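## Task

Move the foam block from the desk onto the top of the low shelf below the PACKING sign. The robot must not tip over or finish leaning, or the task fails. The block must rest there on its own at the end; it does not count if the robot is still holding it in place.

## Robot and tools

Robot: a simulated Hello Robot Stretch 3 with a single arm. It has a two-wheeled base (0.33 m long, 0.34 m wide), a lift that moves the arm up and down a mast, and a telescoping arm that reaches out to the robot's RIGHT side. The base cannot drive sideways, so to move the gripper forward or back you drive the base. Turns pivot about the point between the drive wheels, 0.05 m behind the front edge. With the arm pulled in and the wrist folded, a turn sweeps a 0.28 m radius; an unfolded, level gripper reaches past that circle.

Frames: the base frame has its origin on the floor between the drive wheels, x forward, y left, z up. hand_pose is reported in this frame, located where the closed fingertips meet; with all wrist joints at zero its x axis is up, y points back along the arm toward the mast, z toward the robot's rear. The odometry frame is the base frame as it was when the scene began. Heading is positive to the left, in -3.142 to 3.142.

execute_actions: argument "actions" is a list holding one action or nothing (empty list just reports state and pictures). Optional "cameras": a list from head_camera, nav_camera, wrist_camera, all; omitted, null or ["all"] gives all, [] gives none. An action may contain:
- "base": exactly one of {"translate_m": d}, a relative drive straight from the current spot in metres, forward positive, -1 to 1; or {"rotate_rad": d}, a relative turn in place in radians, left/counter-clockwise positive, -3.2 to 3.2. Base moves count from the position in the last reported state.
- "joints": a dictionary of absolute joint targets by name: lift_m 0 to 1.1 (arm height), arm_m 0 to 0.52 (extension), wrist_yaw_rad -1.345 to 4.42 (0 along the arm, positive swings toward the front, 3.0 folded over the base), wrist_pitch_rad -1.57 to 0.451 (0 level, negative tips fingers down), wrist_roll_rad -2.911 to 2.911 (0 fingers side by side), gripper_m -0.089 to 0.179 (larger is wider; real fingertip gap is about 0.007 m less when nearly shut, 0.025 m less when fully open, zero below 0.007), head_pan_rad -3.953 to 1.73 (0 forward, positive left, -1.57 faces the arm), head_tilt_rad -1.53 to 0.419 (negative looks down). Metres and radians throughout.
- "contact_limits": {"arm_m": n}, a motor effort percentage 1 to 100 at which the arm motion halts with contact_stop; smaller is gentler but too small halts immediately. It also caps the arm's holding force until the next action.
All motions in an action start together. Unknown keys or out-of-range numbers get the whole call rejected with no motion. A joint or base left out may still be driving toward an older target. If a result reports a stop, the remaining calls in that reply are skipped.

wait: {"seconds": 0 to 10}; commands nothing and returns the same report.
zoom_image: {"camera": name, "region": [x0, y0, x1, y1]} in pixels of that camera's most recent full image, top-left origin, at most 504 by 504.
finished_scene: {"scene": current scene number}; ends it for good and reports success, then gives the next task. Only call it when the object sits on the shelf by itself. Sending a reply with no tool call ends everything.

Result lines: base_status and joint_status tell how each motion ended: done (for the base, wheels turned fully even if slipping), off_target (stopped short, may still push), contact_stop, time_out, torque_fault (old target dropped). on_its_own covers what was not commanded; "held at" is a held target, not the position. joint_positions gives current values (done tolerance: lift and arm ±0.004, wrist yaw/roll ±0.02, pitch ±0.05, gripper ±0.004, head ±0.02). motor_effort is percent of maximum, positive toward higher values, bracket is the peak during the last action; readings carry fixed bias and noise. Positive wheel effort pushes forward. base_odometry counts wheel rotation only; turned_by_wheels and turned_by_imu give turning since the last result; base_tilt gives forward/right lean in degrees with a few degrees of bias. lidar_m lists 12 distances, 30-degree sectors starting straight ahead and going counter-clockwise (4th left, 7th behind, 10th right), measured in a plane 0.17 m up, range 0.15 to 12 m, "-" for nothing seen; it sees table legs, not tops, misses glass and may miss thin legs; the robot's own body hides parts of sectors 5, 6, 9, 10. wrist_depth_mm and head_depth_mm are 7x7 grids of median depths (wrist 45 to 1000 mm, head 280 to 4000 mm, head grid in the sideways image orientation).

Cameras: head_camera and nav_camera ride on the head and follow pan/tilt; wrist_camera is on the gripper. Calibration is given in OpenCV form and is only approximately right.

Gripping: command gripper_m below the object's width to grasp; open to at least 0.02 above the contact value to let go. Neither the reading nor done confirms a grasp, so check images. Very hard squeezing triggers a guard that weakens the grip; resend a different value to squeeze again.

Safety: arm and lift halt and go limp on firm contact; a limp lift can sink under load or press upward. Base, wrist and head have no contact stop and will shove things; wrists overloaded for seconds shut off for 10 s. Fold or unfold the wrist (yaw 3.0) only with lift between 0.32 and 0.95, pitch -0.4, roll near 0; once folded the lift may drop to 0.25. With yaw below -0.4 keep pitch at -0.5 or lower. The base is fast only when stowed (lift below 0.30, arm below 0.03, yaw above 2.54), otherwise slow. Pushing on something rigid with the gripper above about 0.45 m, pushing again after a contact stop, driving while gripping fixed things, or snagging furniture (especially reversing) can tip the robot; if it leans, reverse the last move in small steps, pull the gripper free, and lower the lift to about 0.2. Avoid drops, slips, slams and hard pushes, and place objects gently so they stay put.

Each tool is called after ">>>" as name(argument=value, ...), one argument or row to a line, values as JSON.

## Session

>>> execute_actions(
  actions=[],
)

Scene clock: 0.00 s.
base_odometry: x=+0.000 y=+0.000 heading=+0.000 (m, m, rad; odometry frame)
turned_by_wheels: +0.000 (rad since the last result)
turned_by_imu: +0.000 (rad since the last result)
base_tilt: forward=+1.7 right=+0.1 (deg)
lidar_m: 0.83 0.72 1.04 1.02 1.82 0.91 0.65 0.63 0.65 1.58 1.49 1.55
head_depth_mm: 1544 1537 1522 1524 1510 1506 1504 / 1429 1421 1420 1410 1400 1400 1396 / 1334 1323 1323 1324 1317 1311 1306 / 1252 1251 1241 1239 1235 1231 1228 / 1176 1177 1169 1164 1164 1157 1154 / 1111 1108 1106 1103 1097 1094 1094 / 1055 1051 1048 1046 1042 1037 1038
base_status: not commanded
joint_positions: lift_m=+0.375 arm_m=-0.002 wrist_yaw_rad=+2.925 wrist_pitch_rad=-0.478 wrist_roll_rad=+0.001 gripper_m=+0.037 head_pan_rad=+0.011 head_tilt_rad=-0.013
joint_status: not commanded
motor_effort: left_wheel=+1 right_wheel=-1 lift_m=+29 arm_m=-1 wrist_yaw_rad=+0 wrist_pitch_rad=+6 wrist_roll_rad=+0 gripper_m=+0 head_pan_rad=+1 head_tilt_rad=+2 (%)
hand_pose: x=+0.0252 y=+0.0680 z=+0.3745 quat_wxyz=(+0.241, +0.701, +0.093, +0.665) (m; base frame)
wrist_depth_mm: - - - - - 798 615 / - - - - - - 638 / 995 - - - 945 840 823 / 773 787 792 805 828 766 710 / 653 639 - 670 692 692 638 / 563 563 - 565 571 577 580 / 489 - - 499 503 501 511
pictures: head_camera (sideways: a quarter turn clockwise sets it upright), nav_camera (sideways: a quarter turn counterclockwise sets it upright), wrist_camera
Images, in order (width x height): head_camera 896x504, nav_camera 672x504, wrist_camera 644x364.

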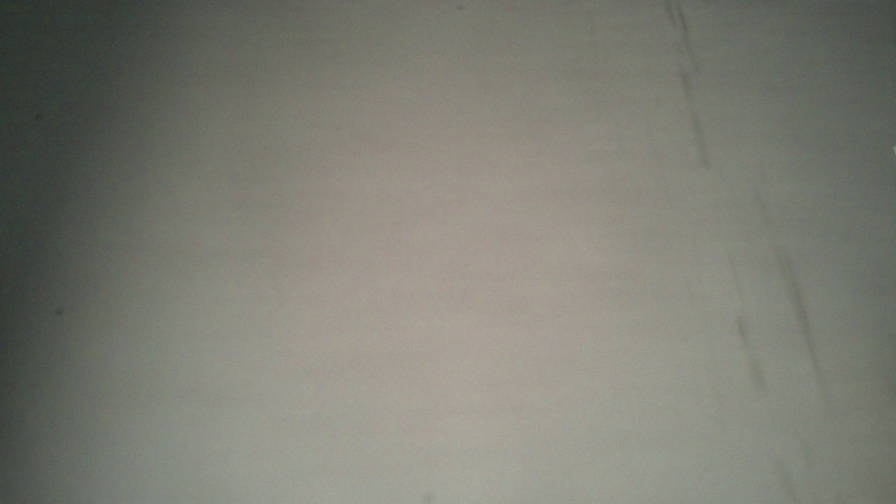

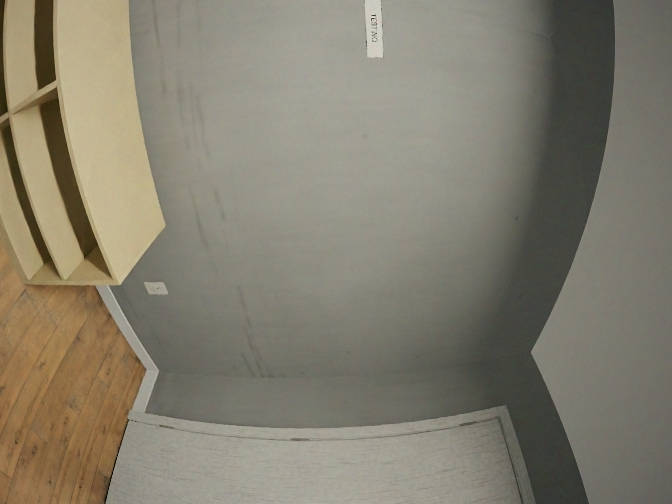

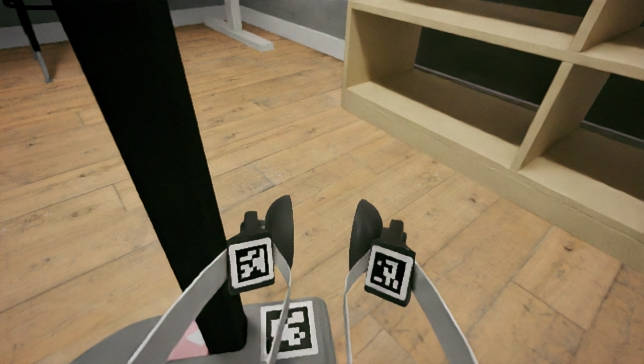

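>>> zoom_image(
  camera="nav_camera",
  region=[300, 0, 460, 100],
)

>>> execute_actions(
  actions=[
    {"joints": {"head_pan_rad": 1.2, "head_tilt_rad": -0.4}},
  ],
  cameras=["head_camera","nav_camera"],
)

Region (300, 0, 460, 100) of nav_camera's 672x504 image, scaled by 3.150, with more detail than that image has; it fills the top 315 rows of this view, and the rest is white.

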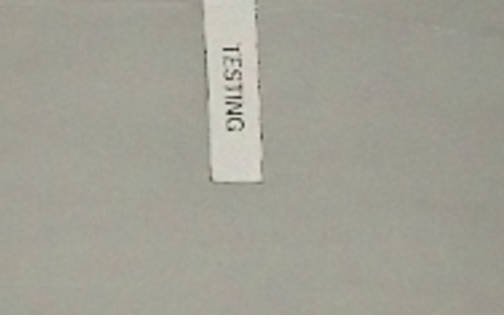

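Scene clock: 6.33 s.
base_odometry: x=+0.000 y=+0.000 heading=+0.000 (m, m, rad; odometry frame)
turned_by_wheels: +0.000 (rad since the last result)
turned_by_imu: +0.001 (rad since the last result)
base_tilt: forward=+1.7 right=+0.1 (deg)
lidar_m: 0.83 0.72 1.04 1.02 1.83 0.91 0.66 0.63 0.65 1.59 1.49 1.55
head_depth_mm: 963 1019 1081 1147 1193 957 1040 / 1023 1079 1152 1226 1255 995 1076 / 1087 1154 1234 1316 1273 1079 1173 / 1157 1239 1328 1423 1271 1254 1309 / 1239 1329 1438 1552 1665 1260 1361 / 1337 1436 1558 1705 1900 1845 1479 / 1447 1572 1717 1885 2118 1854 1485
base_status: not commanded
joint_positions: lift_m=+0.375 arm_m=-0.002 wrist_yaw_rad=+2.925 wrist_pitch_rad=-0.478 wrist_roll_rad=+0.001 gripper_m=+0.037 head_pan_rad=+1.193 head_tilt_rad=-0.395
joint_status: all done
motor_effort: left_wheel=+1(1) right_wheel=-1(0) lift_m=+28(28) arm_m=+0(1) wrist_yaw_rad=+0(0) wrist_pitch_rad=+6(6) wrist_roll_rad=+0(0) gripper_m=+0(0) head_pan_rad=+3(29) head_tilt_rad=-3(25) (%)
hand_pose: x=+0.0252 y=+0.0680 z=+0.3745 quat_wxyz=(+0.241, +0.701, +0.093, +0.665) (m; base frame)
wrist_depth_mm: - - - - - 803 611 / - - - - - - 636 / 966 - - - 924 831 828 / 804 781 802 786 825 776 713 / 658 652 - 673 675 679 642 / 565 569 - 571 561 579 596 / 493 - - 502 498 503 513
pictures: head_camera (sideways: a quarter turn clockwise sets it upright), nav_camera (sideways: a quarter turn counterclockwise sets it upright)
camera_calibration (this result's frames):
head_camera: T_world_to_cam=[[-0.168748, -0.337669, -0.926015, 1.22568], [-0.932548, 0.358927, 0.0390564, -0.0446754], [0.319184, 0.870144, -0.37546, 0.446002], [0, 0, 0, 1]] pos_world=[0.022812, 0.0418231, 1.3042]
nav_camera: T_world_to_cam=[[0.172682, 0.348486, 0.92127, -1.15576], [0.906387, -0.422326, -0.0101398, 0.0599978], [0.385543, 0.836778, -0.388792, 0.46435], [0, 0, 0, 1]] pos_world=[-0.0338297, 0.0395469, 1.24591]
Images, in order (width x height): head_camera 896x504, nav_camera 672x504.

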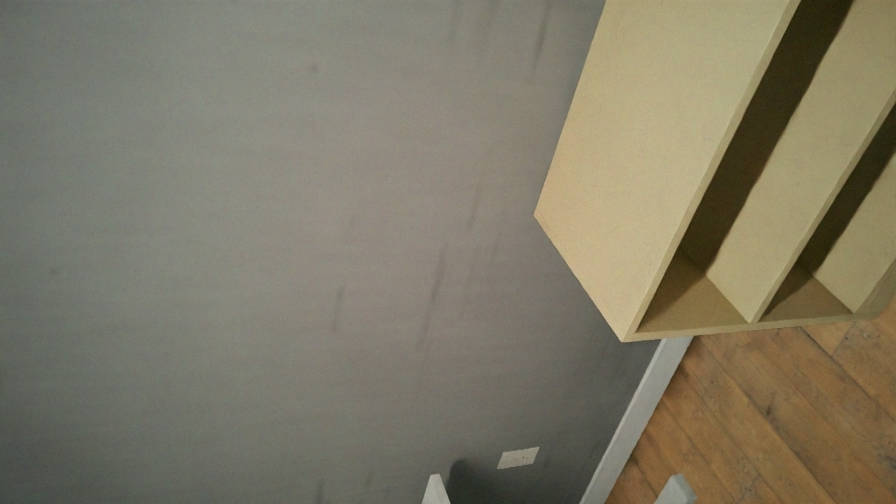

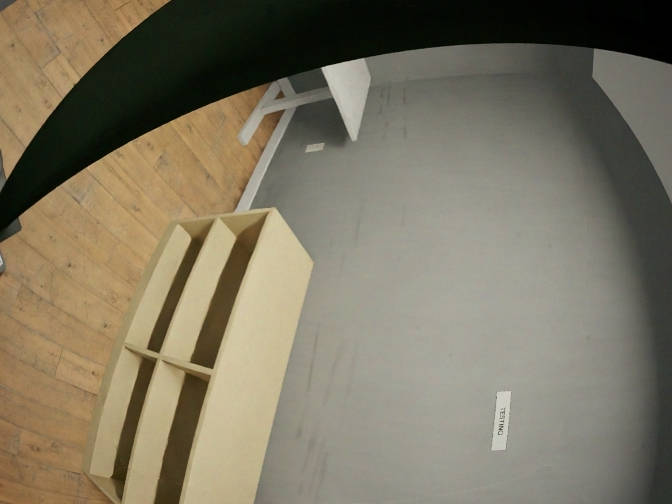

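>>> execute_actions(
  actions=[
    {"joints": {"head_pan_rad": -1.57, "head_tilt_rad": -0.4}},
  ],
  cameras=["nav_camera"],
)

>>> execute_actions(
  actions=[
    {"joints": {"head_pan_rad": -3.3, "head_tilt_rad": -0.4}},
  ],
  cameras=["nav_camera"],
)

Scene clock: 17.87 s.
base_odometry: x=+0.000 y=+0.000 heading=+0.000 (m, m, rad; odometry frame)
turned_by_wheels: +0.000 (rad since the last result)
turned_by_imu: +0.001 (rad since the last result)
base_tilt: forward=+1.7 right=+0.1 (deg)
lidar_m: 0.84 0.72 1.04 1.02 1.82 0.91 0.66 0.63 0.65 1.59 1.49 1.54
head_depth_mm: 1832 1968 2079 2201 865 919 977 / 1730 1851 1971 2141 2252 1804 1459 / 1620 1725 1849 1997 2092 1814 1464 / 1533 1623 1740 1849 1975 1824 1477 / 1450 1534 1627 1738 1855 1830 1474 / 1368 1455 1538 1624 1740 1781 1483 / 1315 1386 1455 1541 1627 1705 1484
base_status: not commanded
joint_positions: lift_m=+0.375 arm_m=-0.002 wrist_yaw_rad=+2.925 wrist_pitch_rad=-0.478 wrist_roll_rad=+0.001 gripper_m=+0.037 head_pan_rad=-1.563 head_tilt_rad=-0.395
joint_status: all done
motor_effort: left_wheel=+1(1) right_wheel=+0(0) lift_m=+27(27) arm_m=-1(0) wrist_yaw_rad=+1(1) wrist_pitch_rad=+6(6) wrist_roll_rad=+0(1) gripper_m=+0(0) head_pan_rad=-4(28) head_tilt_rad=-2(2) (%)
hand_pose: x=+0.0252 y=+0.0680 z=+0.3745 quat_wxyz=(+0.241, +0.701, +0.093, +0.665) (m; base frame)
wrist_depth_mm: - - - - - 796 612 / - - - - - - 630 / 981 - - - 950 834 822 / 764 788 794 802 813 752 705 / 647 655 - 673 680 673 636 / 557 566 - 572 578 583 598 / 490 - - 499 498 501 507
pictures: nav_camera (sideways: a quarter turn counterclockwise sets it upright)
camera_calibration (this result's frames):
nav_camera: T_world_to_cam=[[-0.0287456, -0.388087, 0.921174, -1.1544], [-0.998701, 0.0499395, -0.0101255, 0.0716002], [-0.0420734, -0.920269, -0.389019, 0.467254], [0, 0, 0, 1]] pos_world=[0.0579821, -0.0215866, 1.2459]
Images, in order (width x height): nav_camera 672x504.

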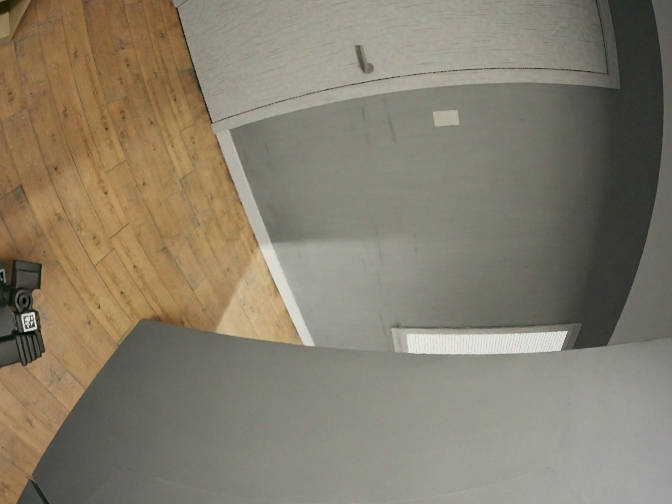

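Scene clock: 19.30 s.
base_odometry: x=+0.000 y=+0.000 heading=+0.000 (m, m, rad; odometry frame)
turned_by_wheels: +0.000 (rad since the last result)
turned_by_imu: +0.000 (rad since the last result)
base_tilt: forward=+1.7 right=+0.1 (deg)
lidar_m: 0.84 0.72 1.04 1.02 1.82 0.91 0.66 0.63 0.65 1.58 1.49 1.54
head_depth_mm: 918 988 1078 1175 1300 1459 1458 / 833 891 961 1043 1135 1251 1368 / 762 809 869 932 1003 1097 1200 / 702 743 790 844 905 976 1062 / 650 687 726 770 824 891 959 / 614 646 679 715 752 802 855 / 568 595 625 657 694 736 781
base_status: not commanded
joint_positions: lift_m=+0.375 arm_m=-0.002 wrist_yaw_rad=+2.925 wrist_pitch_rad=-0.478 wrist_roll_rad=+0.001 gripper_m=+0.037 head_pan_rad=-3.293 head_tilt_rad=-0.395
joint_status: all done
motor_effort: left_wheel=+1(1) right_wheel=+0(1) lift_m=+27(27) arm_m=-1(1) wrist_yaw_rad=+1(1) wrist_pitch_rad=+6(6) wrist_roll_rad=+0(0) gripper_m=+0(0) head_pan_rad=-2(30) head_tilt_rad=-2(2) (%)
hand_pose: x=+0.0252 y=+0.0680 z=+0.3745 quat_wxyz=(+0.241, +0.701, +0.093, +0.665) (m; base frame)
wrist_depth_mm: - - - - - 796 615 / - - - - - - 632 / 993 - - - 929 849 835 / 777 799 817 802 826 776 705 / 658 645 - 657 697 693 645 / 557 560 - 563 574 588 589 / 483 - - 506 494 504 515
pictures: nav_camera (sideways: a quarter turn counterclockwise sets it upright)
camera_calibration (this result's frames):
nav_camera: T_world_to_cam=[[-0.378661, 0.0899129, 0.921158, -1.15225], [0.207636, 0.978154, -0.0101231, 0.0642383], [-0.901944, 0.187433, -0.389058, 0.47255], [0, 0, 0, 1]] pos_world=[-0.0234363, -0.0478041, 1.2459]
Images, in order (width x height): nav_camera 672x504.

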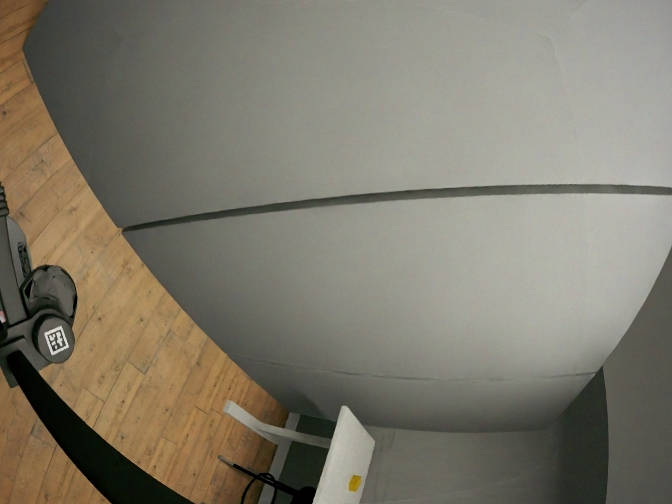

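>>> execute_actions(
  actions=[
    {"joints": {"head_pan_rad": -3.95, "head_tilt_rad": -0.2}},
  ],
  cameras=["nav_camera","head_camera"],
)

Scene clock: 30.37 s.
base_odometry: x=+0.000 y=+0.000 heading=+0.000 (m, m, rad; odometry frame)
turned_by_wheels: +0.000 (rad since the last result)
turned_by_imu: +0.001 (rad since the last result)
base_tilt: forward=+1.7 right=+0.1 (deg)
lidar_m: 0.83 0.72 1.04 1.02 1.82 0.91 0.66 0.63 0.65 1.59 1.49 1.55
head_depth_mm: - - - - - - - / - - - - - - - / 2025 2102 2176 2250 1800 2356 1761 / 2069 2140 2229 2289 1835 2147 1736 / 2106 1897 1914 1937 1934 1959 1760 / 1447 1455 1469 1477 1482 1491 1501 / 1173 1181 1187 1195 1196 1203 1208
base_status: not commanded
joint_positions: lift_m=+0.375 arm_m=-0.002 wrist_yaw_rad=+2.925 wrist_pitch_rad=-0.478 wrist_roll_rad=+0.001 gripper_m=+0.037 head_pan_rad=-3.935 head_tilt_rad=-0.211
joint_status: all done
joint sent to its limit — the command would take head_pan_rad past its lower limit, so that joint was sent only as far as its limit.
motor_effort: left_wheel=+1(1) right_wheel=-1(0) lift_m=+28(27) arm_m=-1(1) wrist_yaw_rad=+1(1) wrist_pitch_rad=+6(6) wrist_roll_rad=+0(0) gripper_m=+0(0) head_pan_rad=-3(27) head_tilt_rad=+5(20) (%)
hand_pose: x=+0.0252 y=+0.0680 z=+0.3745 quat_wxyz=(+0.241, +0.701, +0.093, +0.665) (m; base frame)
wrist_depth_mm: - - - - - 800 628 / - - - - - - 632 / 980 - - - 933 827 849 / 782 795 795 800 817 760 714 / 663 646 - 672 690 688 646 / 562 564 - 571 569 588 584 / 486 - - 505 505 506 513
pictures: head_camera (sideways: a quarter turn clockwise sets it upright), nav_camera (sideways: a quarter turn counterclockwise sets it upright)
camera_calibration (this result's frames):
head_camera: T_world_to_cam=[[0.117992, -0.165828, -0.979071, 1.29323], [-0.699905, -0.713304, 0.0364658, -0.042731], [-0.704422, 0.680954, -0.200227, 0.224181], [0, 0, 0, 1]] pos_world=[-0.02458, 0.0313164, 1.31261]
nav_camera: T_world_to_cam=[[-0.126773, 0.174272, 0.976503, -1.22607], [0.750244, 0.660842, -0.0205384, 0.0744917], [-0.648893, 0.730012, -0.214524, 0.243854], [0, 0, 0, 1]] pos_world=[-0.0530835, -0.0135745, 1.2511]
Images, in order (width x height): head_camera 896x504, nav_camera 672x504.

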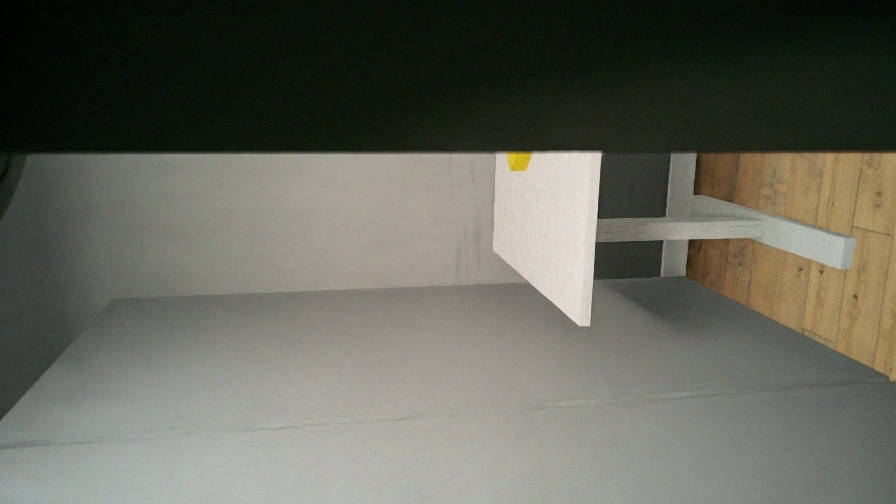

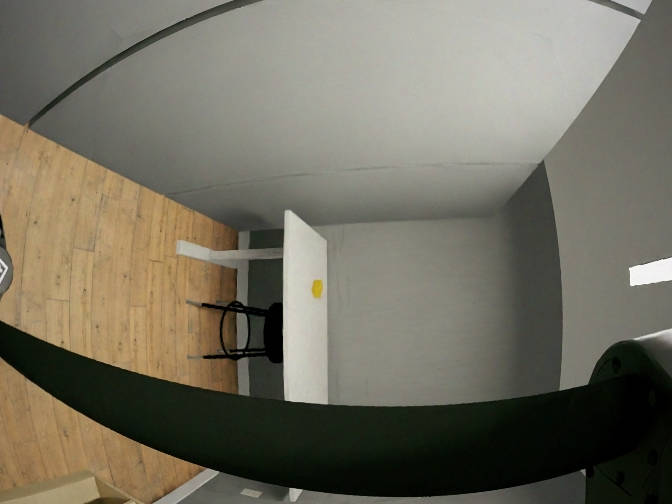

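>>> zoom_image(
  camera="nav_camera",
  region=[520, 200, 672, 340],
)

>>> zoom_image(
  camera="nav_camera",
  region=[160, 200, 400, 400],
)

Region (520, 200, 672, 340) of nav_camera's 672x504 image, scaled by 3.316, with more detail than that image has; it fills the top 464 rows of this view, and the rest is white.

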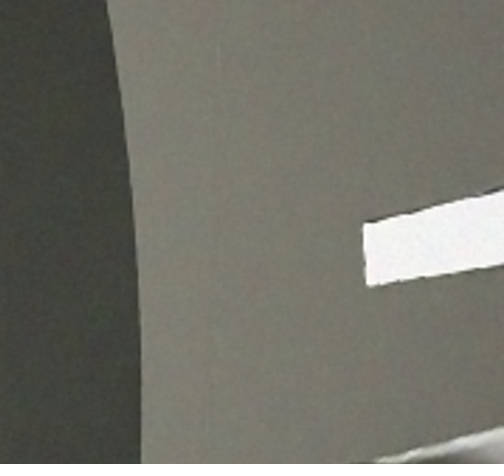

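Region (160, 200, 400, 400) of nav_camera's 672x504 image, scaled by 2.100, with more detail than that image has.

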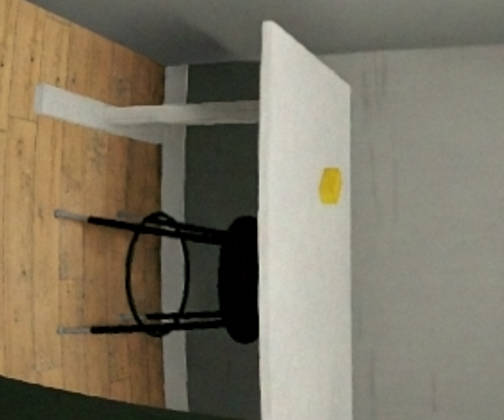

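>>> execute_actions(
  actions=[
    {"base": {"rotate_rad": 2.3}, "joints": {"head_pan_rad": 0.0, "head_tilt_rad": -0.5, "lift_m": 0.28}},
  ],
  cameras=["nav_camera","head_camera"],
)

Scene clock: 96.63 s.
base_odometry: x=+0.000 y=+0.000 heading=+2.300 (m, m, rad; odometry frame)
turned_by_wheels: +2.300 (rad since the last result)
turned_by_imu: +2.246 (rad since the last result)
base_tilt: forward=+1.7 right=+0.0 (deg)
lidar_m: 1.53 0.78 0.63 0.63 0.69 1.53 1.49 1.36 0.84 0.72 1.02 1.64
head_depth_mm: 1866 2005 1877 2352 2037 1621 1351 / 1893 2029 1904 2128 2062 1634 1359 / 1925 2052 1900 2394 1988 1639 1357 / 1925 2102 1924 2437 2064 1635 1364 / 1957 2121 2096 2441 2087 1653 1365 / 1711 1742 1779 1834 1861 1665 1365 / 1335 1361 1381 1401 1428 1450 1338
base_status: done
joint_positions: lift_m=+0.280 arm_m=-0.002 wrist_yaw_rad=+2.925 wrist_pitch_rad=-0.479 wrist_roll_rad=+0.001 gripper_m=+0.037 head_pan_rad=-0.007 head_tilt_rad=-0.494
joint_status: all done
motor_effort: left_wheel=-2(9) right_wheel=+3(12) lift_m=+18(27) arm_m=-1(1) wrist_yaw_rad=+0(0) wrist_pitch_rad=+6(6) wrist_roll_rad=+0(0) gripper_m=+0(1) head_pan_rad=+3(30) head_tilt_rad=-3(22) (%)
hand_pose: x=+0.0252 y=+0.0679 z=+0.2798 quat_wxyz=(+0.241, +0.701, +0.093, +0.665) (m; base frame)
wrist_depth_mm: - - 612 617 609 608 603 / 988 - 682 679 679 669 671 / 798 - 751 753 745 743 741 / 630 637 645 661 655 679 677 / 534 531 - 548 567 549 561 / 468 - - 464 464 471 478 / - - - - 408 413 413
pictures: head_camera (sideways: a quarter turn clockwise sets it upright), nav_camera (sideways: a quarter turn counterclockwise sets it upright)
camera_calibration (this result's frames):
head_camera: T_world_to_cam=[[-0.466022, 0.0354983, -0.884061, 1.17276], [0.000386459, 0.999203, 0.039918, -0.051483], [0.884773, 0.018261, -0.465664, 0.559932], [0, 0, 0, 1]] pos_world=[0.0511369, -0.00041388, 1.29958]
nav_camera: T_world_to_cam=[[0.477001, -0.0352394, 0.878196, -1.10142], [-0.065744, -0.997827, -0.00433039, 0.0583636], [0.87644, -0.0556705, -0.478281, 0.577805], [0, 0, 0, 1]] pos_world=[0.0228043, 0.05159, 1.24387]
Images, in order (width x height): head_camera 896x504, nav_camera 672x504.

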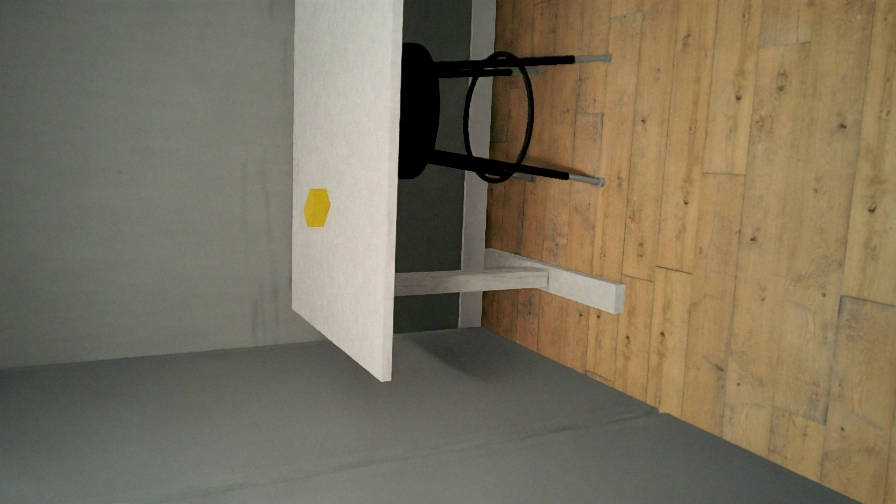

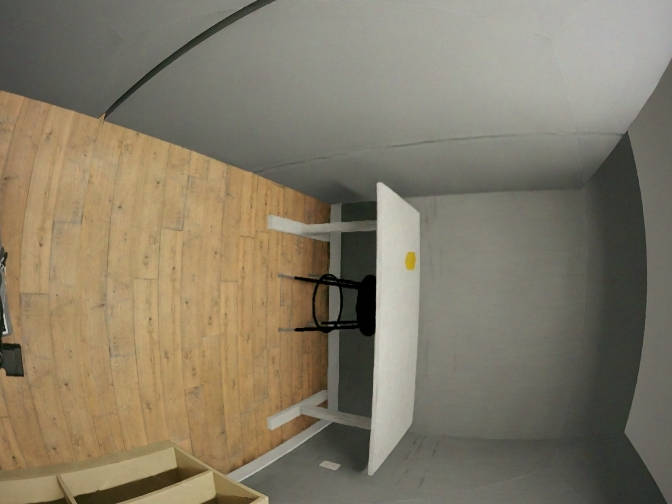

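>>> execute_actions(
  actions=[
    {"base": {"translate_m": 1.0}},
  ],
  cameras=["head_camera"],
)

Scene clock: 143.33 s.
base_odometry: x=-0.666 y=+0.746 heading=+2.300 (m, m, rad; odometry frame)
turned_by_wheels: +0.000 (rad since the last result)
turned_by_imu: +0.009 (rad since the last result)
base_tilt: forward=+1.7 right=+0.1 (deg)
lidar_m: 0.82 0.57 0.46 0.46 0.51 0.80 2.47 1.22 0.92 1.27 1.29 0.64
head_depth_mm: 1030 1109 1205 1230 910 723 648 / 1045 1128 1218 1234 914 727 1011 / 1057 1142 1240 1243 919 729 1267 / 1071 1154 1262 1248 922 732 1231 / 1089 1174 1282 1261 929 735 1271 / 1101 1181 1266 1313 933 738 1273 / 966 979 998 1019 1031 739 1066
base_status: done
joint_positions: lift_m=+0.280 arm_m=-0.002 wrist_yaw_rad=+2.925 wrist_pitch_rad=-0.479 wrist_roll_rad=+0.001 gripper_m=+0.037 head_pan_rad=-0.007 head_tilt_rad=-0.495
joint_status: not commanded
motor_effort: left_wheel=-3(8) right_wheel=+3(11) lift_m=+18(18) arm_m=-1(1) wrist_yaw_rad=+1(1) wrist_pitch_rad=+6(6) wrist_roll_rad=+0(0) gripper_m=+0(0) head_pan_rad=+2(3) head_tilt_rad=-2(3) (%)
hand_pose: x=+0.0252 y=+0.0679 z=+0.2797 quat_wxyz=(+0.241, +0.701, +0.093, +0.665) (m; base frame)
wrist_depth_mm: 470 - 469 462 460 461 453 / 523 - 515 507 513 504 501 / 586 - 581 576 566 565 555 / 635 630 622 630 626 619 627 / 527 534 - 548 557 553 559 / 469 - - 466 462 476 481 / - - - - 407 413 415
pictures: head_camera (sideways: a quarter turn clockwise sets it upright)
camera_calibration (this result's frames):
head_camera: T_world_to_cam=[[-0.466506, 0.0354529, -0.883807, 1.17243], [0.000303678, 0.999203, 0.0399216, -0.0514872], [0.884518, 0.0183553, -0.466145, 0.56056], [0, 0, 0, 1]] pos_world=[0.0511357, -0.000409162, 1.29956]
Images, in order (width x height): head_camera 896x504.

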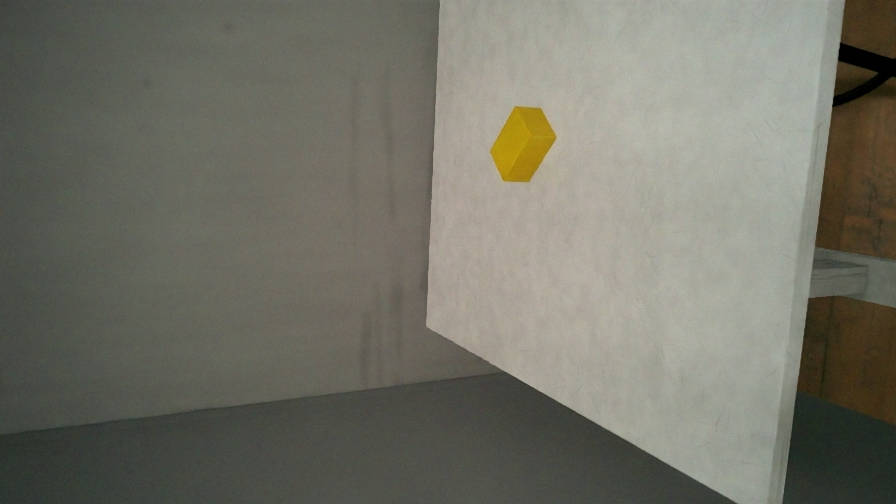

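>>> zoom_image(
  camera="head_camera",
  region=[460, 80, 590, 210],
)

Region (460, 80, 590, 210) of head_camera's 896x504 image, scaled by 3.877, with more detail than that image has.

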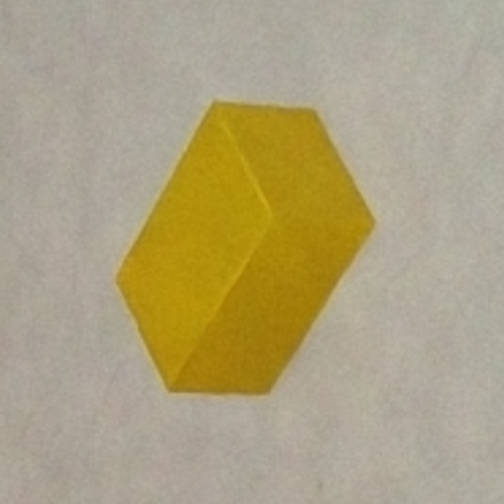

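>>> execute_actions(
  actions=[
    {"base": {"translate_m": 0.10}, "joints": {"wrist_pitch_rad": -0.4, "head_pan_rad": -0.9, "head_tilt_rad": -0.6}},
  ],
  cameras=[],
)

>>> execute_actions(
  actions=[
    {"base": {"rotate_rad": 1.108}, "joints": {"lift_m": 0.9, "head_pan_rad": -1.3, "head_tilt_rad": -0.65}},
  ],
  cameras=["head_camera","nav_camera"],
)

Scene clock: 196.53 s.
base_odometry: x=-0.733 y=+0.821 heading=+2.300 (m, m, rad; odometry frame)
turned_by_wheels: +0.000 (rad since the last result)
turned_by_imu: +0.001 (rad since the last result)
base_tilt: forward=+1.7 right=+0.1 (deg)
lidar_m: 0.73 0.55 0.45 0.45 0.49 0.77 2.57 1.30 0.97 1.29 0.70 0.55
head_depth_mm: 1262 1357 1406 1032 1677 1496 1274 / 1365 1480 1437 1038 865 1505 1271 / 1438 1578 1449 1045 814 1467 1279 / 1333 1450 1460 1046 818 726 1252 / 1238 1339 1390 1053 821 673 1235 / 1146 1235 1325 1059 824 673 611 / 1067 1150 1239 1064 828 676 572
base_status: done
joint_positions: lift_m=+0.280 arm_m=-0.002 wrist_yaw_rad=+2.925 wrist_pitch_rad=-0.423 wrist_roll_rad=+0.001 gripper_m=+0.037 head_pan_rad=-0.893 head_tilt_rad=-0.593
joint_status: all done
motor_effort: left_wheel=-3(10) right_wheel=+4(11) lift_m=+18(19) arm_m=-1(1) wrist_yaw_rad=+0(1) wrist_pitch_rad=+9(10) wrist_roll_rad=+0(0) gripper_m=-1(0) head_pan_rad=-3(33) head_tilt_rad=-3(14) (%)
hand_pose: x=+0.0268 y=+0.0751 z=+0.2920 quat_wxyz=(+0.223, +0.703, +0.073, +0.671) (m; base frame)
wrist_depth_mm: 456 - 446 441 436 444 434 / 494 - 488 480 485 476 473 / 548 - 541 533 538 524 524 / 616 614 609 595 595 588 588 / 564 564 - 580 603 599 598 / 476 499 - 490 487 501 508 / - - - - 427 427 417
pictures: none
No camera images: the call's "cameras" was empty. Leave "cameras" out to get every camera's image.

Scene clock: 203.00 s.
base_odometry: x=-0.733 y=+0.821 heading=-2.876 (m, m, rad; odometry frame)
turned_by_wheels: +1.108 (rad since the last result)
turned_by_imu: +1.083 (rad since the last result)
base_tilt: forward=+1.7 right=+0.1 (deg)
lidar_m: 0.45 0.45 0.50 0.85 2.57 1.30 0.97 1.29 0.69 0.55 0.73 0.53
head_depth_mm: 998 1106 1198 961 768 654 - / 997 1100 1196 964 770 658 - / 994 1096 1184 966 772 673 - / 985 1094 1185 922 774 646 1235 / 985 1086 1195 976 778 648 1218 / 977 1083 1187 982 782 649 1223 / 976 1076 1198 986 785 651 1206
base_status: done
joint_positions: lift_m=+0.900 arm_m=-0.002 wrist_yaw_rad=+2.925 wrist_pitch_rad=-0.422 wrist_roll_rad=+0.001 gripper_m=+0.037 head_pan_rad=-1.293 head_tilt_rad=-0.642
joint_status: all done
motor_effort: left_wheel=-2(11) right_wheel=+4(10) lift_m=+36(38) arm_m=-1(1) wrist_yaw_rad=+1(0) wrist_pitch_rad=+9(9) wrist_roll_rad=+0(0) gripper_m=+0(0) head_pan_rad=-3(23) head_tilt_rad=-3(10) (%)
hand_pose: x=+0.0268 y=+0.0752 z=+0.9112 quat_wxyz=(+0.222, +0.703, +0.073, +0.671) (m; base frame)
wrist_depth_mm: - - - 956 609 453 359 / - - - - 647 467 371 / - - - - 679 487 380 / - - - - 720 520 394 / - - - - 712 533 409 / - - - - 748 555 421 / - - - - 933 583 439
pictures: head_camera (sideways: a quarter turn clockwise sets it upright), nav_camera (sideways: a quarter turn counterclockwise sets it upright)
camera_calibration (this result's frames):
head_camera: T_world_to_cam=[[-0.131291, 0.577672, -0.805641, 1.06846], [0.960658, 0.274771, 0.0404671, -0.0580478], [0.244744, -0.768632, -0.591021, 0.726935], [0, 0, 0, 1]] pos_world=[0.0181304, -0.0425232, 1.29278]
nav_camera: T_world_to_cam=[[0.134356, -0.587189, 0.798221, -0.995051], [-0.976074, -0.217396, 0.0043703, 0.0525893], [0.170964, -0.77971, -0.602349, 0.743526], [0, 0, 0, 1]] pos_world=[0.0579057, 0.00688402, 1.2419]
Images, in order (width x height): head_camera 896x504, nav_camera 672x504.

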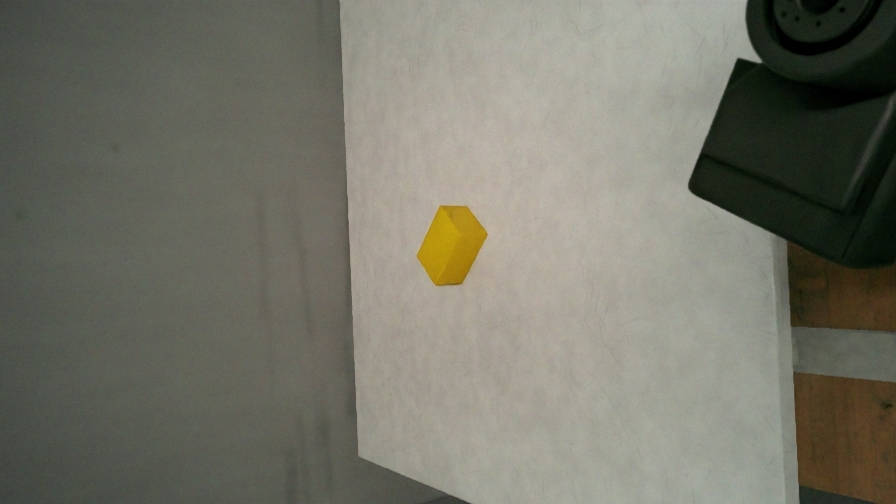

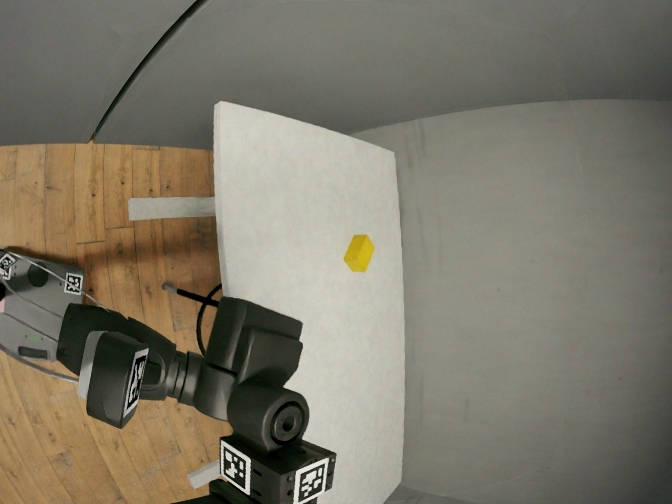

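>>> execute_actions(
  actions=[
    {"joints": {"wrist_yaw_rad": 1.143, "gripper_m": 0.15, "wrist_pitch_rad": -0.4}},
  ],
  cameras=["wrist_camera"],
)

Scene clock: 221.77 s.
base_odometry: x=-0.733 y=+0.821 heading=-2.876 (m, m, rad; odometry frame)
turned_by_wheels: +0.000 (rad since the last result)
turned_by_imu: +0.001 (rad since the last result)
base_tilt: forward=+1.7 right=+0.1 (deg)
lidar_m: 0.45 0.45 0.51 0.85 2.57 1.30 0.97 1.29 0.70 0.55 0.73 0.53
head_depth_mm: 999 1105 1198 959 767 647 - / 995 1097 1187 966 770 641 1214 / 992 1096 1186 965 772 651 - / 988 1091 1188 923 776 692 - / 983 1086 1192 976 778 656 1191 / 982 1083 1189 982 780 649 1227 / 977 1076 1201 986 785 649 1200
base_status: not commanded
joint_positions: lift_m=+0.900 arm_m=-0.002 wrist_yaw_rad=+1.146 wrist_pitch_rad=-0.422 wrist_roll_rad=+0.001 gripper_m=+0.150 head_pan_rad=-1.293 head_tilt_rad=-0.642
joint_status: all done
motor_effort: left_wheel=-3(3) right_wheel=+3(3) lift_m=+36(36) arm_m=-1(1) wrist_yaw_rad=-2(1) wrist_pitch_rad=+9(8) wrist_roll_rad=+0(0) gripper_m=+0(84) head_pan_rad=-2(3) head_tilt_rad=-3(4) (%)
hand_pose: x=+0.1825 y=-0.2358 z=+0.9112 quat_wxyz=(+0.662, +0.500, -0.500, +0.250) (m; base frame)
wrist_depth_mm: 312 353 411 491 632 781 715 / 327 389 442 543 692 870 740 / 348 418 485 606 770 743 716 / 374 442 531 628 547 561 582 / 404 443 588 455 447 470 454 / 421 533 671 731 372 - 384 / 487 556 797 - 331 324 331
pictures: wrist_camera
camera_calibration (this result's frames):
wrist_camera: T_world_to_cam=[[-0.382347, -0.923083, 0.0415762, -0.189342], [-0.543705, 0.188369, -0.817864, 0.920698], [0.747125, -0.335313, -0.573907, 0.477156], [0, 0, 0, 1]] pos_world=[0.0716988, -0.188213, 1.03472]
Images, in order (width x height): wrist_camera 644x364.

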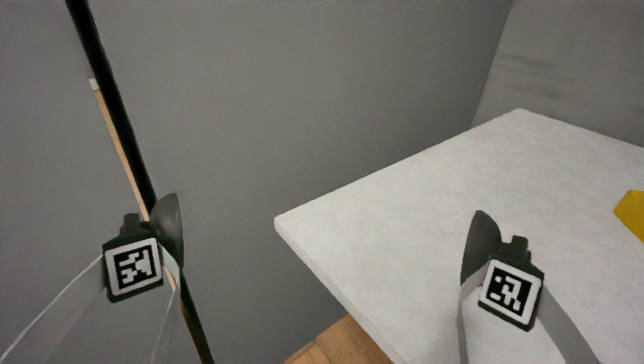

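>>> execute_actions(
  actions=[
    {"base": {"translate_m": 0.045}, "joints": {"arm_m": 0.505, "lift_m": 0.82, "head_pan_rad": -1.3, "head_tilt_rad": -0.65}},
  ],
  cameras=["wrist_camera","head_camera"],
)

Scene clock: 235.90 s.
base_odometry: x=-0.776 y=+0.809 heading=-2.876 (m, m, rad; odometry frame)
turned_by_wheels: +0.000 (rad since the last result)
turned_by_imu: +0.001 (rad since the last result)
base_tilt: forward=+1.7 right=+0.1 (deg)
lidar_m: 0.40 0.40 0.46 0.76 2.61 1.34 1.02 1.33 0.71 0.55 0.71 0.48
head_depth_mm: 988 1092 1181 927 765 639 1185 / 984 1089 1179 929 769 640 1162 / 980 1080 1185 900 772 641 1191 / 975 1082 1183 916 775 643 1198 / 971 1070 1177 979 778 645 1171 / 968 1070 1170 980 781 648 1202 / 964 1060 1189 1199 784 650 1182
base_status: done
joint_positions: lift_m=+0.820 arm_m=+0.505 wrist_yaw_rad=+1.144 wrist_pitch_rad=-0.422 wrist_roll_rad=+0.001 gripper_m=+0.150 head_pan_rad=-1.293 head_tilt_rad=-0.642
joint_status: all done
motor_effort: left_wheel=-2(4) right_wheel=+3(7) lift_m=+18(34) arm_m=+5(4) wrist_yaw_rad=+0(2) wrist_pitch_rad=+9(9) wrist_roll_rad=+0(0) gripper_m=+1(0) head_pan_rad=-2(2) head_tilt_rad=-3(2) (%)
hand_pose: x=+0.1823 y=-0.7425 z=+0.8322 quat_wxyz=(+0.662, +0.499, -0.501, +0.249) (m; base frame)
wrist_depth_mm: 389 441 513 608 521 411 343 / 414 469 554 657 545 430 354 / 432 503 580 526 531 455 373 / 450 392 399 403 409 418 384 / 315 332 325 329 332 347 342 / 278 260 273 259 271 - 286 / 230 236 239 205 206 242 247
pictures: head_camera (sideways: a quarter turn clockwise sets it upright), wrist_camera
camera_calibration (this result's frames):
head_camera: T_world_to_cam=[[-0.131155, 0.577705, -0.80564, 1.06846], [0.960723, 0.274544, 0.0404671, -0.0580482], [0.244562, -0.768689, -0.591022, 0.726938], [0, 0, 0, 1]] pos_world=[0.0181203, -0.0425261, 1.29278]
wrist_camera: T_world_to_cam=[[-0.384624, -0.922136, 0.0415871, -0.65276], [-0.542987, 0.189587, -0.818059, 0.952386], [0.746478, -0.337227, -0.573628, 0.260526], [0, 0, 0, 1]] pos_world=[0.0715896, -0.694637, 0.9557]
Images, in order (width x height): head_camera 896x504, wrist_camera 644x364.

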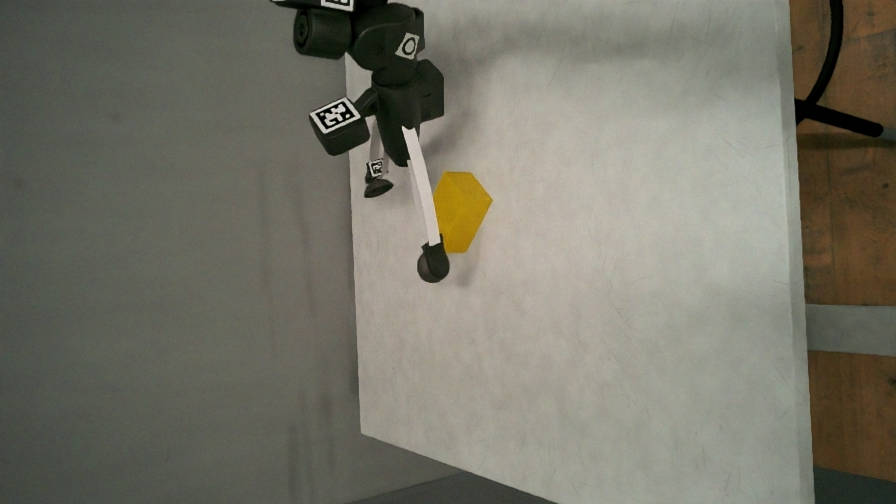

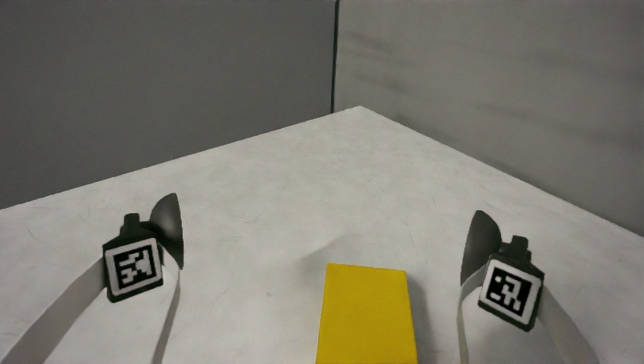

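>>> execute_actions(
  actions=[
    {"joints": {"arm_m": 0.515, "lift_m": 0.79, "wrist_yaw_rad": 1.0, "gripper_m": 0.175}},
  ],
  cameras=["wrist_camera","head_camera"],
)

Scene clock: 261.53 s.
base_odometry: x=-0.776 y=+0.809 heading=-2.876 (m, m, rad; odometry frame)
turned_by_wheels: +0.000 (rad since the last result)
turned_by_imu: +0.001 (rad since the last result)
base_tilt: forward=+1.7 right=+0.1 (deg)
lidar_m: 0.40 0.40 0.46 0.76 2.61 1.34 1.02 1.33 0.71 0.55 0.70 0.48
head_depth_mm: 988 1091 1181 925 767 638 1188 / 984 1085 1189 900 769 641 1171 / 979 1083 1178 902 771 644 1194 / 975 1077 1182 936 773 644 1197 / 972 1071 1178 976 778 647 1169 / 966 1071 1174 981 782 649 1203 / 966 1059 1188 1201 783 651 1181
base_status: not commanded
joint_positions: lift_m=+0.790 arm_m=+0.515 wrist_yaw_rad=+1.003 wrist_pitch_rad=-0.422 wrist_roll_rad=+0.001 gripper_m=+0.175 head_pan_rad=-1.293 head_tilt_rad=-0.642
joint_status: all done
motor_effort: left_wheel=-3(2) right_wheel=+3(3) lift_m=+19(19) arm_m=+5(5) wrist_yaw_rad=-2(4) wrist_pitch_rad=+9(8) wrist_roll_rad=+0(0) gripper_m=+0(83) head_pan_rad=-2(2) head_tilt_rad=-4(3) (%)
hand_pose: x=+0.1673 y=-0.7801 z=+0.8022 quat_wxyz=(+0.678, +0.462, -0.535, +0.202) (m; base frame)
wrist_depth_mm: 405 472 564 567 449 375 320 / 424 497 609 590 485 397 336 / 445 501 449 456 467 418 350 / 341 346 346 350 359 362 362 / 283 284 284 285 291 304 297 / - 230 232 189 244 239 249 / 203 204 201 163 210 213 215
pictures: head_camera (sideways: a quarter turn clockwise sets it upright), wrist_camera
camera_calibration (this result's frames):
head_camera: T_world_to_cam=[[-0.131155, 0.577705, -0.80564, 1.06846], [0.960723, 0.274544, 0.0404671, -0.0580482], [0.244562, -0.768689, -0.591022, 0.726938], [0, 0, 0, 1]] pos_world=[0.0181203, -0.0425261, 1.29278]
wrist_camera: T_world_to_cam=[[-0.510094, -0.859113, 0.0415871, -0.621848], [-0.511049, 0.263833, -0.818059, 0.979394], [0.691833, -0.43854, -0.573628, 0.17195], [0, 0, 0, 1]] pos_world=[0.0643563, -0.717227, 0.925699]
Images, in order (width x height): head_camera 896x504, wrist_camera 644x364.

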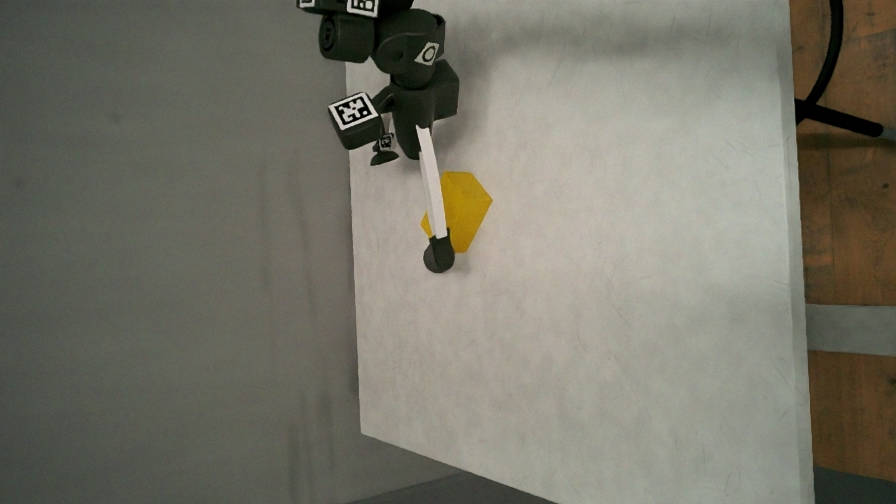

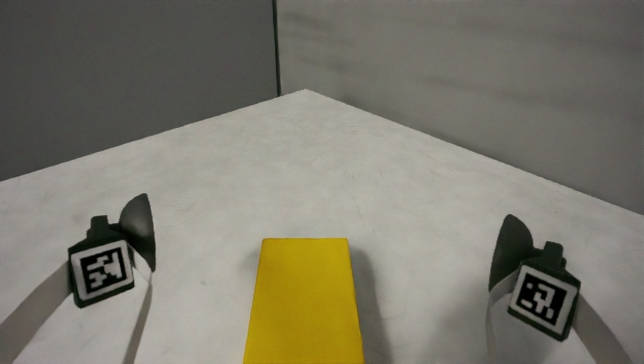

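>>> execute_actions(
  actions=[
    {"joints": {"lift_m": 0.738, "wrist_yaw_rad": 1.03}},
  ],
  cameras=["wrist_camera","head_camera"],
)

Scene clock: 274.63 s.
base_odometry: x=-0.776 y=+0.809 heading=-2.876 (m, m, rad; odometry frame)
turned_by_wheels: +0.000 (rad since the last result)
turned_by_imu: +0.001 (rad since the last result)
base_tilt: forward=+1.7 right=+0.1 (deg)
lidar_m: 0.41 0.40 0.46 0.76 2.61 1.34 1.01 1.33 0.71 0.55 0.71 0.48
head_depth_mm: 987 1093 1201 880 767 638 1183 / 982 1085 1182 901 769 641 1168 / 977 1082 1177 903 770 642 1195 / 975 1076 1186 958 775 645 1203 / 970 1073 1177 977 777 647 1169 / 969 1069 1174 982 781 649 1208 / 963 1065 1191 1199 784 651 1181
base_status: not commanded
joint_positions: lift_m=+0.738 arm_m=+0.515 wrist_yaw_rad=+1.027 wrist_pitch_rad=-0.422 wrist_roll_rad=+0.001 gripper_m=+0.175 head_pan_rad=-1.293 head_tilt_rad=-0.642
joint_status: all done
motor_effort: left_wheel=-2(2) right_wheel=+3(3) lift_m=+18(17) arm_m=+5(5) wrist_yaw_rad=+3(5) wrist_pitch_rad=+9(9) wrist_roll_rad=+0(0) gripper_m=+0(1) head_pan_rad=-3(3) head_tilt_rad=-3(4) (%)
hand_pose: x=+0.1701 y=-0.7755 z=+0.7502 quat_wxyz=(+0.675, +0.469, -0.529, +0.210) (m; base frame)
wrist_depth_mm: 399 461 560 575 454 378 322 / 417 481 536 490 459 397 339 / 323 331 336 341 349 356 346 / 253 257 259 186 267 270 273 / 208 213 204 151 217 226 221 / - 172 172 127 181 178 186 / 152 153 147 127 153 158 160
pictures: head_camera (sideways: a quarter turn clockwise sets it upright), wrist_camera
camera_calibration (this result's frames):
head_camera: T_world_to_cam=[[-0.131155, 0.577705, -0.80564, 1.06846], [0.960723, 0.274544, 0.0404671, -0.0580482], [0.244562, -0.768689, -0.591022, 0.726938], [0, 0, 0, 1]] pos_world=[0.0181203, -0.0425261, 1.29278]
wrist_camera: T_world_to_cam=[[-0.489162, -0.871201, 0.0415871, -0.627212], [-0.517281, 0.251393, -0.81806, 0.928512], [0.702239, -0.421676, -0.573628, 0.153463], [0, 0, 0, 1]] pos_world=[0.0657255, -0.715137, 0.873693]
Images, in order (width x height): head_camera 896x504, wrist_camera 644x364.

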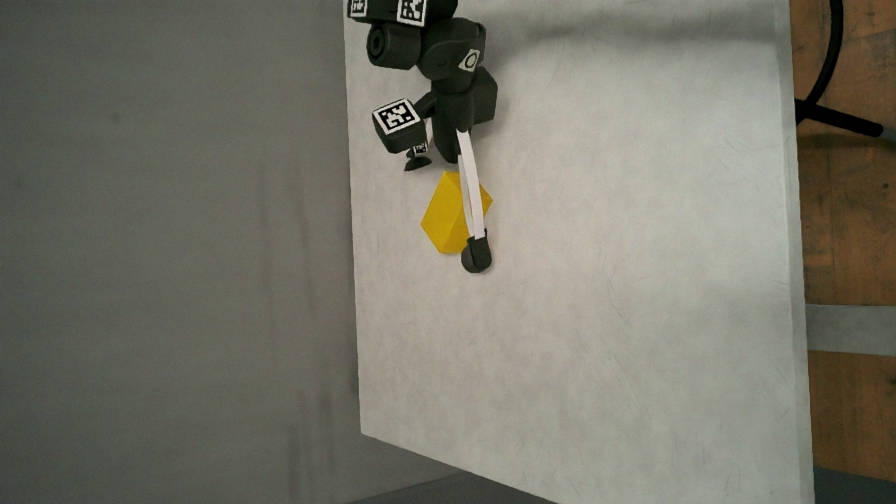

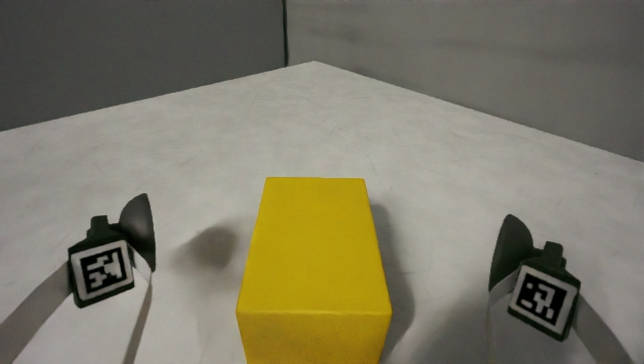

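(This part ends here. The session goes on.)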